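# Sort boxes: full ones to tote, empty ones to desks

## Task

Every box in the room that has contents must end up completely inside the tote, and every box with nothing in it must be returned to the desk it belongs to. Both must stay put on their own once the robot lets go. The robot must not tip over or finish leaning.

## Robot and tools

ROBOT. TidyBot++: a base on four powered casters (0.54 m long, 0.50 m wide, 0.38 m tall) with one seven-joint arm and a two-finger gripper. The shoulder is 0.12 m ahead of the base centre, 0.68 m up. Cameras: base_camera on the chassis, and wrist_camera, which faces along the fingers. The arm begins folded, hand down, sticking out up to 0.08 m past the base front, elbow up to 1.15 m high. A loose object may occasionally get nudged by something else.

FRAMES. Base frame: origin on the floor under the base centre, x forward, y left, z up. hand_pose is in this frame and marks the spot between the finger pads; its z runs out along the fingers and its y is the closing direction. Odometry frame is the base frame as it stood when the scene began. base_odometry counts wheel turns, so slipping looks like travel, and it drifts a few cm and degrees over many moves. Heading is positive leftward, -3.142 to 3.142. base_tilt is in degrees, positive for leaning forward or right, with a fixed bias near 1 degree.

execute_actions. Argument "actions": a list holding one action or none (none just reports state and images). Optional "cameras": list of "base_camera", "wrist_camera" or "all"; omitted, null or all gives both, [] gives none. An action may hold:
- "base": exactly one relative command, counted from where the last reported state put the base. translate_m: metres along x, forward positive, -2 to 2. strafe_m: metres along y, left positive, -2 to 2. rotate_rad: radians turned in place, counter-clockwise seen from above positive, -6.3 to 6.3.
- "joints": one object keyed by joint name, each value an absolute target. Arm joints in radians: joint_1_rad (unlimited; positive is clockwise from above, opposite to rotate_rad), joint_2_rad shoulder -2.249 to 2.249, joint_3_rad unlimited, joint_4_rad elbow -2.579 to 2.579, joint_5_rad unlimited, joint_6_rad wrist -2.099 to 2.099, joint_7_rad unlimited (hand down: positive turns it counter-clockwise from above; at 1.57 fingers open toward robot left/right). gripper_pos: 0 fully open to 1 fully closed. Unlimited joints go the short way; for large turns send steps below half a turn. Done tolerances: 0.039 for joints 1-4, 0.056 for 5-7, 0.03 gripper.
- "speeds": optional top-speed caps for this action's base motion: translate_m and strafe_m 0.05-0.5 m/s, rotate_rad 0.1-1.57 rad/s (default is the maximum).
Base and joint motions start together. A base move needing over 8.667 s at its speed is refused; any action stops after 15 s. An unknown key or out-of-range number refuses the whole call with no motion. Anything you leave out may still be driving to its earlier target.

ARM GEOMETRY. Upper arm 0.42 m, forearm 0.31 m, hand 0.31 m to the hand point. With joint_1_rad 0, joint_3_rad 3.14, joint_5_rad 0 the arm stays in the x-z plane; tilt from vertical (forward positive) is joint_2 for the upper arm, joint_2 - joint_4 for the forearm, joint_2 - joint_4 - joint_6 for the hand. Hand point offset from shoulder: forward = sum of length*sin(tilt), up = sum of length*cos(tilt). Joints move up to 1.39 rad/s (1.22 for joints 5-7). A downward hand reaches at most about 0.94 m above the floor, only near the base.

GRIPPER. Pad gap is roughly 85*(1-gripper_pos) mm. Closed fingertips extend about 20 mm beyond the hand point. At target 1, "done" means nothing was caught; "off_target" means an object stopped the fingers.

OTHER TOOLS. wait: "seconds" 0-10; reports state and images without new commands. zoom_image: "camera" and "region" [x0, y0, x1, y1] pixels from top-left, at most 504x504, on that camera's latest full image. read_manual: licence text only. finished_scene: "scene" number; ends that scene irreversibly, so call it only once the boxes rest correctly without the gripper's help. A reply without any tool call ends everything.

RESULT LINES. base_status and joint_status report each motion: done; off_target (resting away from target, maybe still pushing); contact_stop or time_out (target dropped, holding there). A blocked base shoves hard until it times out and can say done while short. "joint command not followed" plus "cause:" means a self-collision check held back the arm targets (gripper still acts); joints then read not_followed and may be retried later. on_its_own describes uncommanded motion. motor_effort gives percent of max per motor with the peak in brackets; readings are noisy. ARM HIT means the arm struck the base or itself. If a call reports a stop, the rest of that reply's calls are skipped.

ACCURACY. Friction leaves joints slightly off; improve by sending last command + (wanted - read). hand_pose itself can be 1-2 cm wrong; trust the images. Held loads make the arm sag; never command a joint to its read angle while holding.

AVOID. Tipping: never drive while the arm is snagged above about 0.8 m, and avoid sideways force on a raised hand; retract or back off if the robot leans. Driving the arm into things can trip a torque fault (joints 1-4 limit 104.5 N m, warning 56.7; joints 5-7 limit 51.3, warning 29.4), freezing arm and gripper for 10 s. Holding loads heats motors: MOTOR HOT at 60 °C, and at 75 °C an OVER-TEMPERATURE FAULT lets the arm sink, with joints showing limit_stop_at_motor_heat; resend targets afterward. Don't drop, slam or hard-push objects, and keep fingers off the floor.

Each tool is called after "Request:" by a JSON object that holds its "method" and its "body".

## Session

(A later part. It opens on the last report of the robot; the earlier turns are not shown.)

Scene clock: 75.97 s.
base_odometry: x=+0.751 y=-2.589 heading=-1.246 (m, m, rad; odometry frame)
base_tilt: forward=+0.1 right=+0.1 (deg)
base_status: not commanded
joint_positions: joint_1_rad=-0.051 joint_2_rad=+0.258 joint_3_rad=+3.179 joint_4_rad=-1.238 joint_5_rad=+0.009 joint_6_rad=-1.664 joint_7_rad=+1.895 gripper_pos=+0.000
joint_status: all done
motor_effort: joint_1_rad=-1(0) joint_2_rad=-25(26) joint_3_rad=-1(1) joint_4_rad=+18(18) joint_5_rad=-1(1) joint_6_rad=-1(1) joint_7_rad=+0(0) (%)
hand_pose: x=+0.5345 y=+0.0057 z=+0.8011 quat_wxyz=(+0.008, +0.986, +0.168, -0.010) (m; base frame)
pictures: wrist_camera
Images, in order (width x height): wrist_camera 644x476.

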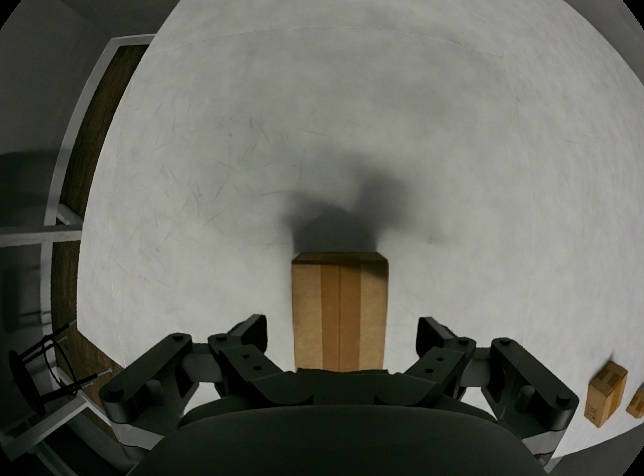

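Request:
{"method": "execute_actions", "body": {"actions": [{"joints":{"joint_4_rad":-1.365,"joint_6_rad":-1.51}}], "cameras": []}}

Request:
{"method": "execute_actions", "body": {"actions": [{"joints":{"gripper_pos":1.0}}], "cameras": []}}

Request:
{"method": "execute_actions", "body": {"actions": [{"joints":{"joint_4_rad":-1.2,"joint_6_rad":-1.72}}], "cameras": ["wrist_camera"]}}

Scene clock: 77.37 s.
base_odometry: x=+0.751 y=-2.589 heading=-1.246 (m, m, rad; odometry frame)
base_tilt: forward=+0.1 right=+0.1 (deg)
base_status: not commanded
joint_positions: joint_1_rad=-0.051 joint_2_rad=+0.253 joint_3_rad=+3.179 joint_4_rad=-1.354 joint_5_rad=+0.009 joint_6_rad=-1.534 joint_7_rad=+1.895 gripper_pos=+0.000
joint_status: all done
motor_effort: joint_1_rad=-1(1) joint_2_rad=-25(26) joint_3_rad=-1(1) joint_4_rad=+18(18) joint_5_rad=-1(1) joint_6_rad=-1(1) joint_7_rad=+0(0) (%)
hand_pose: x=+0.5389 y=+0.0054 z=+0.7662 quat_wxyz=(+0.009, +0.986, +0.169, -0.001) (m; base frame)
pictures: none
No camera images: the call's "cameras" was empty. Leave "cameras" out to get every camera's image.

Scene clock: 78.47 s.
base_odometry: x=+0.751 y=-2.589 heading=-1.246 (m, m, rad; odometry frame)
base_tilt: forward=+0.1 right=+0.1 (deg)
base_status: not commanded
joint_positions: joint_1_rad=-0.051 joint_2_rad=+0.247 joint_3_rad=+3.179 joint_4_rad=-1.360 joint_5_rad=+0.009 joint_6_rad=-1.532 joint_7_rad=+1.895 gripper_pos=+0.361
joint_status: gripper_pos off_target (ended at +0.361, target +1.000)
motor_effort: joint_1_rad=-1(1) joint_2_rad=-24(27) joint_3_rad=-1(0) joint_4_rad=+16(20) joint_5_rad=-1(0) joint_6_rad=-1(1) joint_7_rad=+0(0) (%)
hand_pose: x=+0.5372 y=+0.0053 z=+0.7671 quat_wxyz=(+0.009, +0.986, +0.169, +0.000) (m; base frame)
pictures: none
No camera images: the call's "cameras" was empty. Leave "cameras" out to get every camera's image.

Scene clock: 79.57 s.
base_odometry: x=+0.751 y=-2.589 heading=-1.246 (m, m, rad; odometry frame)
base_tilt: forward=+0.1 right=+0.1 (deg)
base_status: not commanded
joint_positions: joint_1_rad=-0.051 joint_2_rad=+0.252 joint_3_rad=+3.179 joint_4_rad=-1.222 joint_5_rad=+0.009 joint_6_rad=-1.695 joint_7_rad=+1.895 gripper_pos=+0.361
joint_status: all done
motor_effort: joint_1_rad=-1(1) joint_2_rad=-27(29) joint_3_rad=-1(1) joint_4_rad=+20(21) joint_5_rad=-1(1) joint_6_rad=-1(0) joint_7_rad=+0(0) (%)
hand_pose: x=+0.5284 y=+0.0056 z=+0.8083 quat_wxyz=(+0.007, +0.986, +0.168, -0.015) (m; base frame)
pictures: wrist_camera
Images, in order (width x height): wrist_camera 644x476.

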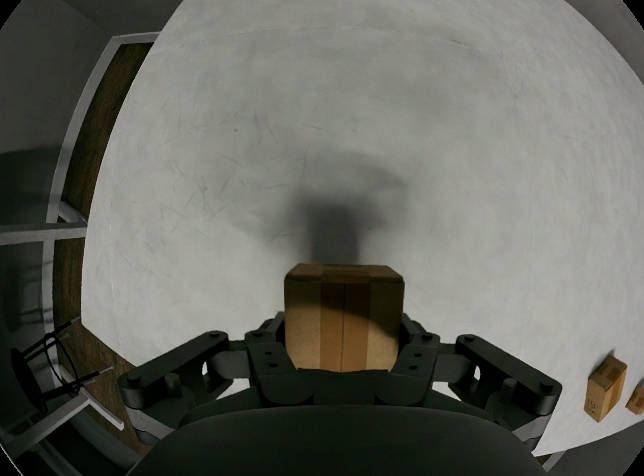

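Request:
{"method": "execute_actions", "body": {"actions": [{"joints":{"joint_4_rad":-1.05,"joint_6_rad":-1.86},"base":{"translate_m":-0.35}}], "cameras": []}}

Request:
{"method": "execute_actions", "body": {"actions": [{"base":{"strafe_m":-1.72},"joints":{"joint_7_rad":1.53}}]}}

Scene clock: 82.10 s.
base_odometry: x=+0.639 y=-2.257 heading=-1.247 (m, m, rad; odometry frame)
base_tilt: forward=+0.1 right=+0.1 (deg)
base_status: done
joint_positions: joint_1_rad=-0.051 joint_2_rad=+0.251 joint_3_rad=+3.179 joint_4_rad=-1.071 joint_5_rad=+0.009 joint_6_rad=-1.839 joint_7_rad=+1.895 gripper_pos=+0.361
joint_status: all done
motor_effort: joint_1_rad=+0(0) joint_2_rad=-27(31) joint_3_rad=-1(0) joint_4_rad=+19(20) joint_5_rad=-1(0) joint_6_rad=-1(2) joint_7_rad=+0(0) (%)
hand_pose: x=+0.5223 y=+0.0060 z=+0.8556 quat_wxyz=(+0.007, +0.986, +0.167, -0.011) (m; base frame)
pictures: none
No camera images: the call's "cameras" was empty. Leave "cameras" out to get every camera's image.

Scene clock: 86.93 s.
base_odometry: x=-0.992 y=-2.803 heading=-1.247 (m, m, rad; odometry frame)
base_tilt: forward=+0.1 right=+0.1 (deg)
base_status: done
joint_positions: joint_1_rad=-0.047 joint_2_rad=+0.251 joint_3_rad=+3.179 joint_4_rad=-1.071 joint_5_rad=+0.009 joint_6_rad=-1.840 joint_7_rad=+1.555 gripper_pos=+0.361
joint_status: all done
motor_effort: joint_1_rad=-1(2) joint_2_rad=-27(28) joint_3_rad=-1(1) joint_4_rad=+19(19) joint_5_rad=-1(0) joint_6_rad=-1(1) joint_7_rad=+0(1) (%)
hand_pose: x=+0.5222 y=+0.0044 z=+0.8556 quat_wxyz=(+0.009, +1.000, -0.004, -0.010) (m; base frame)
pictures: base_camera, wrist_camera
Images, in order (width x height): base_camera 644x364, wrist_camera 644x476.

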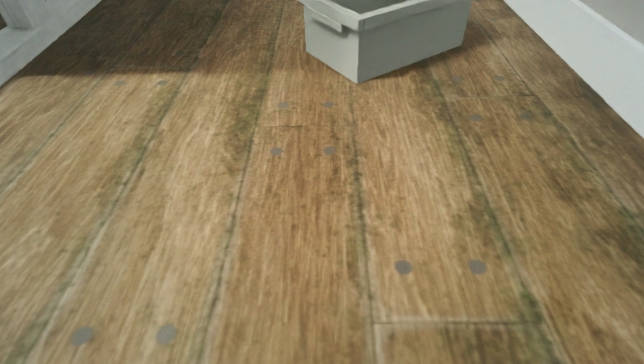

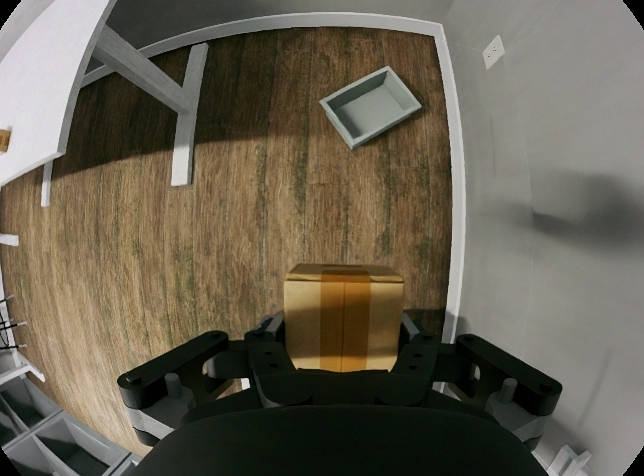

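Request:
{"method": "execute_actions", "body": {"actions": [{"joints":{"joint_1_rad":0.25,"joint_2_rad":0.99,"joint_4_rad":-1.82,"joint_6_rad":-0.29,"joint_7_rad":2.37},"base":{"translate_m":0.4}}]}}

Scene clock: 89.77 s.
base_odometry: x=-0.865 y=-3.183 heading=-1.248 (m, m, rad; odometry frame)
base_tilt: forward=+0.1 right=+0.1 (deg)
base_status: done
joint_positions: joint_1_rad=+0.239 joint_2_rad=+1.002 joint_3_rad=+3.179 joint_4_rad=-1.810 joint_5_rad=+0.009 joint_6_rad=-0.313 joint_7_rad=+2.328 gripper_pos=+0.361
joint_status: all done
motor_effort: joint_1_rad=-1(0) joint_2_rad=-38(41) joint_3_rad=-1(0) joint_4_rad=+6(20) joint_5_rad=-1(1) joint_6_rad=-1(2) joint_7_rad=+0(0) (%)
hand_pose: x=+0.5621 y=-0.1295 z=+0.2995 quat_wxyz=(+0.019, +0.968, +0.250, -0.001) (m; base frame)
pictures: base_camera, wrist_camera
Images, in order (width x height): base_camera 644x364, wrist_camera 644x476.

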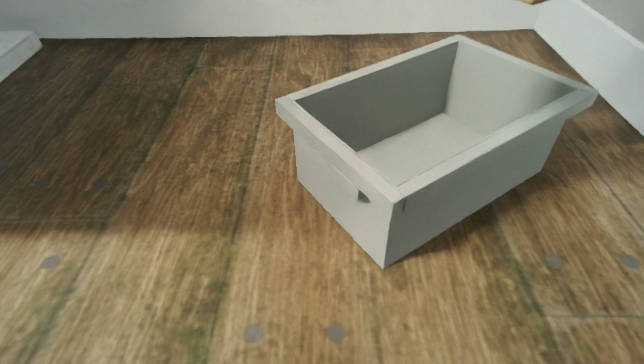

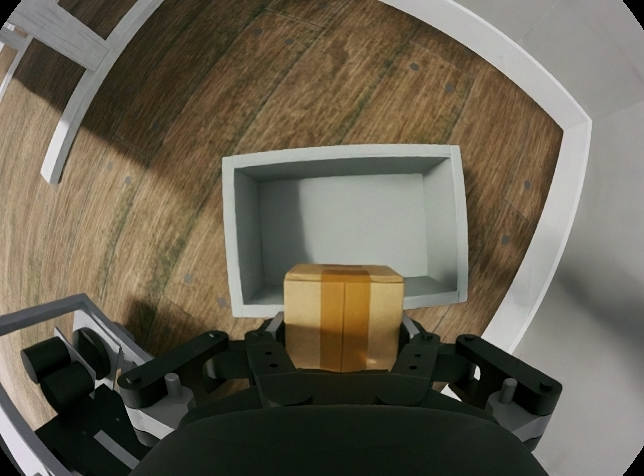

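Request:
{"method": "execute_actions", "body": {"actions": [{"base":{"translate_m":0.062}}], "cameras": []}}

Request:
{"method": "execute_actions", "body": {"actions": [{"base":{"strafe_m":0.034}}], "cameras": []}}

Request:
{"method": "execute_actions", "body": {"actions": [{"joints":{"joint_2_rad":1.54,"joint_4_rad":-1.445,"joint_6_rad":-0.105}}]}}

Scene clock: 91.73 s.
base_odometry: x=-0.846 y=-3.242 heading=-1.248 (m, m, rad; odometry frame)
base_tilt: forward=+0.1 right=+0.1 (deg)
base_status: done
joint_positions: joint_1_rad=+0.243 joint_2_rad=+1.002 joint_3_rad=+3.179 joint_4_rad=-1.816 joint_5_rad=+0.009 joint_6_rad=-0.310 joint_7_rad=+2.328 gripper_pos=+0.361
joint_status: not commanded
motor_effort: joint_1_rad=+0(3) joint_2_rad=-38(39) joint_3_rad=-1(2) joint_4_rad=+6(8) joint_5_rad=-1(1) joint_6_rad=+0(1) joint_7_rad=+1(0) (%)
hand_pose: x=+0.5592 y=-0.1305 z=+0.2989 quat_wxyz=(+0.018, +0.968, +0.249, -0.003) (m; base frame)
pictures: none
No camera images: the call's "cameras" was empty. Leave "cameras" out to get every camera's image.

Scene clock: 92.77 s.
base_odometry: x=-0.813 y=-3.231 heading=-1.249 (m, m, rad; odometry frame)
base_tilt: forward=+0.1 right=+0.1 (deg)
base_status: done
joint_positions: joint_1_rad=+0.245 joint_2_rad=+1.002 joint_3_rad=+3.177 joint_4_rad=-1.816 joint_5_rad=+0.009 joint_6_rad=-0.310 joint_7_rad=+2.328 gripper_pos=+0.361
joint_status: not commanded
motor_effort: joint_1_rad=+0(3) joint_2_rad=-37(39) joint_3_rad=-1(2) joint_4_rad=+6(7) joint_5_rad=-1(1) joint_6_rad=-1(0) joint_7_rad=-1(0) (%)
hand_pose: x=+0.5592 y=-0.1301 z=+0.2989 quat_wxyz=(+0.017, +0.969, +0.248, -0.002) (m; base frame)
pictures: none
No camera images: the call's "cameras" was empty. Leave "cameras" out to get every camera's image.

Scene clock: 94.60 s.
base_odometry: x=-0.813 y=-3.231 heading=-1.249 (m, m, rad; odometry frame)
base_tilt: forward=+0.1 right=+0.1 (deg)
base_status: not commanded
joint_positions: joint_1_rad=+0.245 joint_2_rad=+1.553 joint_3_rad=+3.177 joint_4_rad=-1.462 joint_5_rad=+0.009 joint_6_rad=-0.130 joint_7_rad=+2.328 gripper_pos=+0.361
joint_status: all done
motor_effort: joint_1_rad=+0(0) joint_2_rad=-40(43) joint_3_rad=-1(1) joint_4_rad=+3(6) joint_5_rad=-1(1) joint_6_rad=+0(2) joint_7_rad=+0(0) (%)
hand_pose: x=+0.5600 y=-0.1318 z=+0.0662 quat_wxyz=(+0.015, +0.966, +0.257, -0.010) (m; base frame)
pictures: base_camera, wrist_camera
Images, in order (width x height): base_camera 644x364, wrist_camera 644x476.

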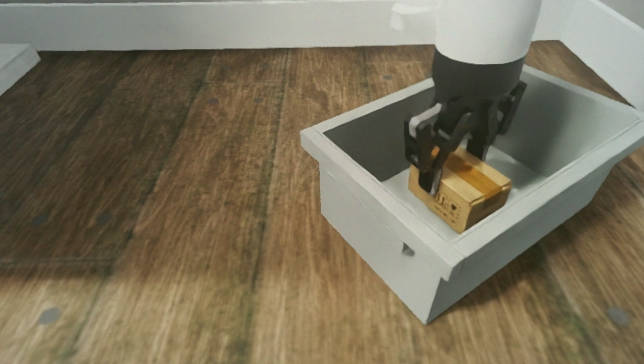

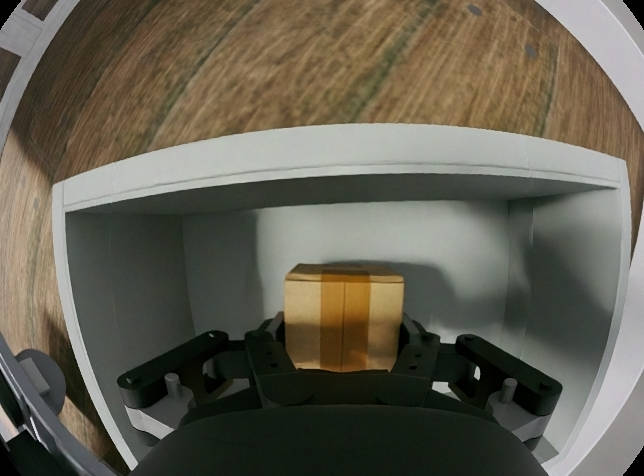

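Lower ~2 cm more.

Request:
{"method": "execute_actions", "body": {"actions": [{"joints":{"joint_2_rad":1.59,"joint_4_rad":-1.395}}], "cameras": []}}

Scene clock: 95.63 s.
base_odometry: x=-0.813 y=-3.231 heading=-1.249 (m, m, rad; odometry frame)
base_tilt: forward=+0.1 right=+0.1 (deg)
base_status: not commanded
joint_positions: joint_1_rad=+0.245 joint_2_rad=+1.593 joint_3_rad=+3.177 joint_4_rad=-1.405 joint_5_rad=+0.009 joint_6_rad=-0.128 joint_7_rad=+2.328 gripper_pos=+0.361
joint_status: all done
motor_effort: joint_1_rad=+0(1) joint_2_rad=-37(41) joint_3_rad=-1(0) joint_4_rad=+2(4) joint_5_rad=-1(1) joint_6_rad=-1(0) joint_7_rad=+0(0) (%)
hand_pose: x=+0.5703 y=-0.1343 z=+0.0501 quat_wxyz=(+0.020, +0.966, +0.258, -0.002) (m; base frame)
pictures: none
No camera images: the call's "cameras" was empty. Leave "cameras" out to get every camera's image.

Request:
{"method": "execute_actions", "body": {"actions": [{"joints":{"gripper_pos":0.1}}], "cameras": []}}

Request:
{"method": "execute_actions", "body": {"actions": [{"joints":{"joint_2_rad":0.99,"joint_4_rad":-1.82,"joint_6_rad":-0.31}}]}}

Scene clock: 99.90 s.
base_odometry: x=-0.813 y=-3.231 heading=-1.249 (m, m, rad; odometry frame)
base_tilt: forward=+0.1 right=+0.1 (deg)
base_status: not commanded
joint_positions: joint_1_rad=+0.245 joint_2_rad=+1.593 joint_3_rad=+3.177 joint_4_rad=-1.405 joint_5_rad=+0.009 joint_6_rad=-0.128 joint_7_rad=+2.328 gripper_pos=+0.100
joint_status: all done
motor_effort: joint_1_rad=+0(0) joint_2_rad=-37(40) joint_3_rad=-1(1) joint_4_rad=+3(4) joint_5_rad=-1(1) joint_6_rad=-1(0) joint_7_rad=+0(0) (%)
hand_pose: x=+0.5706 y=-0.1344 z=+0.0502 quat_wxyz=(+0.020, +0.966, +0.258, -0.002) (m; base frame)
pictures: none
No camera images: the call's "cameras" was empty. Leave "cameras" out to get every camera's image.

Scene clock: 101.73 s.
base_odometry: x=-0.813 y=-3.231 heading=-1.249 (m, m, rad; odometry frame)
base_tilt: forward=+0.1 right=+0.1 (deg)
base_status: not commanded
joint_positions: joint_1_rad=+0.245 joint_2_rad=+1.003 joint_3_rad=+3.177 joint_4_rad=-1.807 joint_5_rad=+0.009 joint_6_rad=-0.286 joint_7_rad=+2.328 gripper_pos=+0.100
joint_status: all done
motor_effort: joint_1_rad=+0(1) joint_2_rad=-35(40) joint_3_rad=-1(1) joint_4_rad=+6(6) joint_5_rad=-1(1) joint_6_rad=+0(0) joint_7_rad=+0(0) (%)
hand_pose: x=+0.5719 y=-0.1335 z=+0.3000 quat_wxyz=(+0.026, +0.968, +0.248, +0.013) (m; base frame)
pictures: base_camera, wrist_camera
Images, in order (width x height): base_camera 644x364, wrist_camera 644x476.

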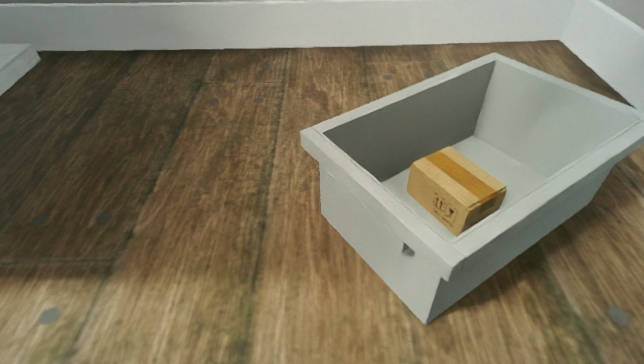

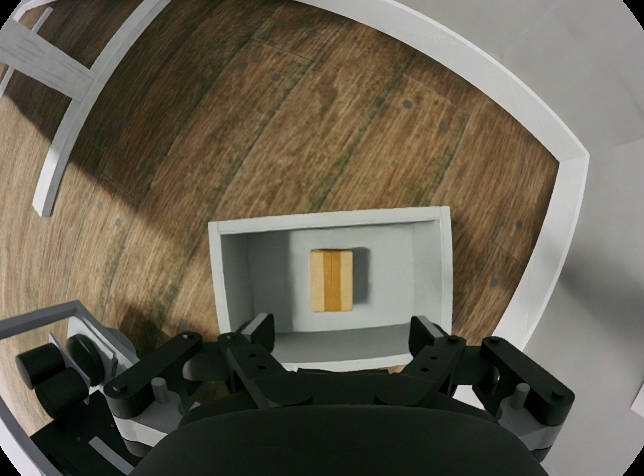

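Request:
{"method": "finished_scene", "body": {"scene": 2}}

The scene is finished: the task was done.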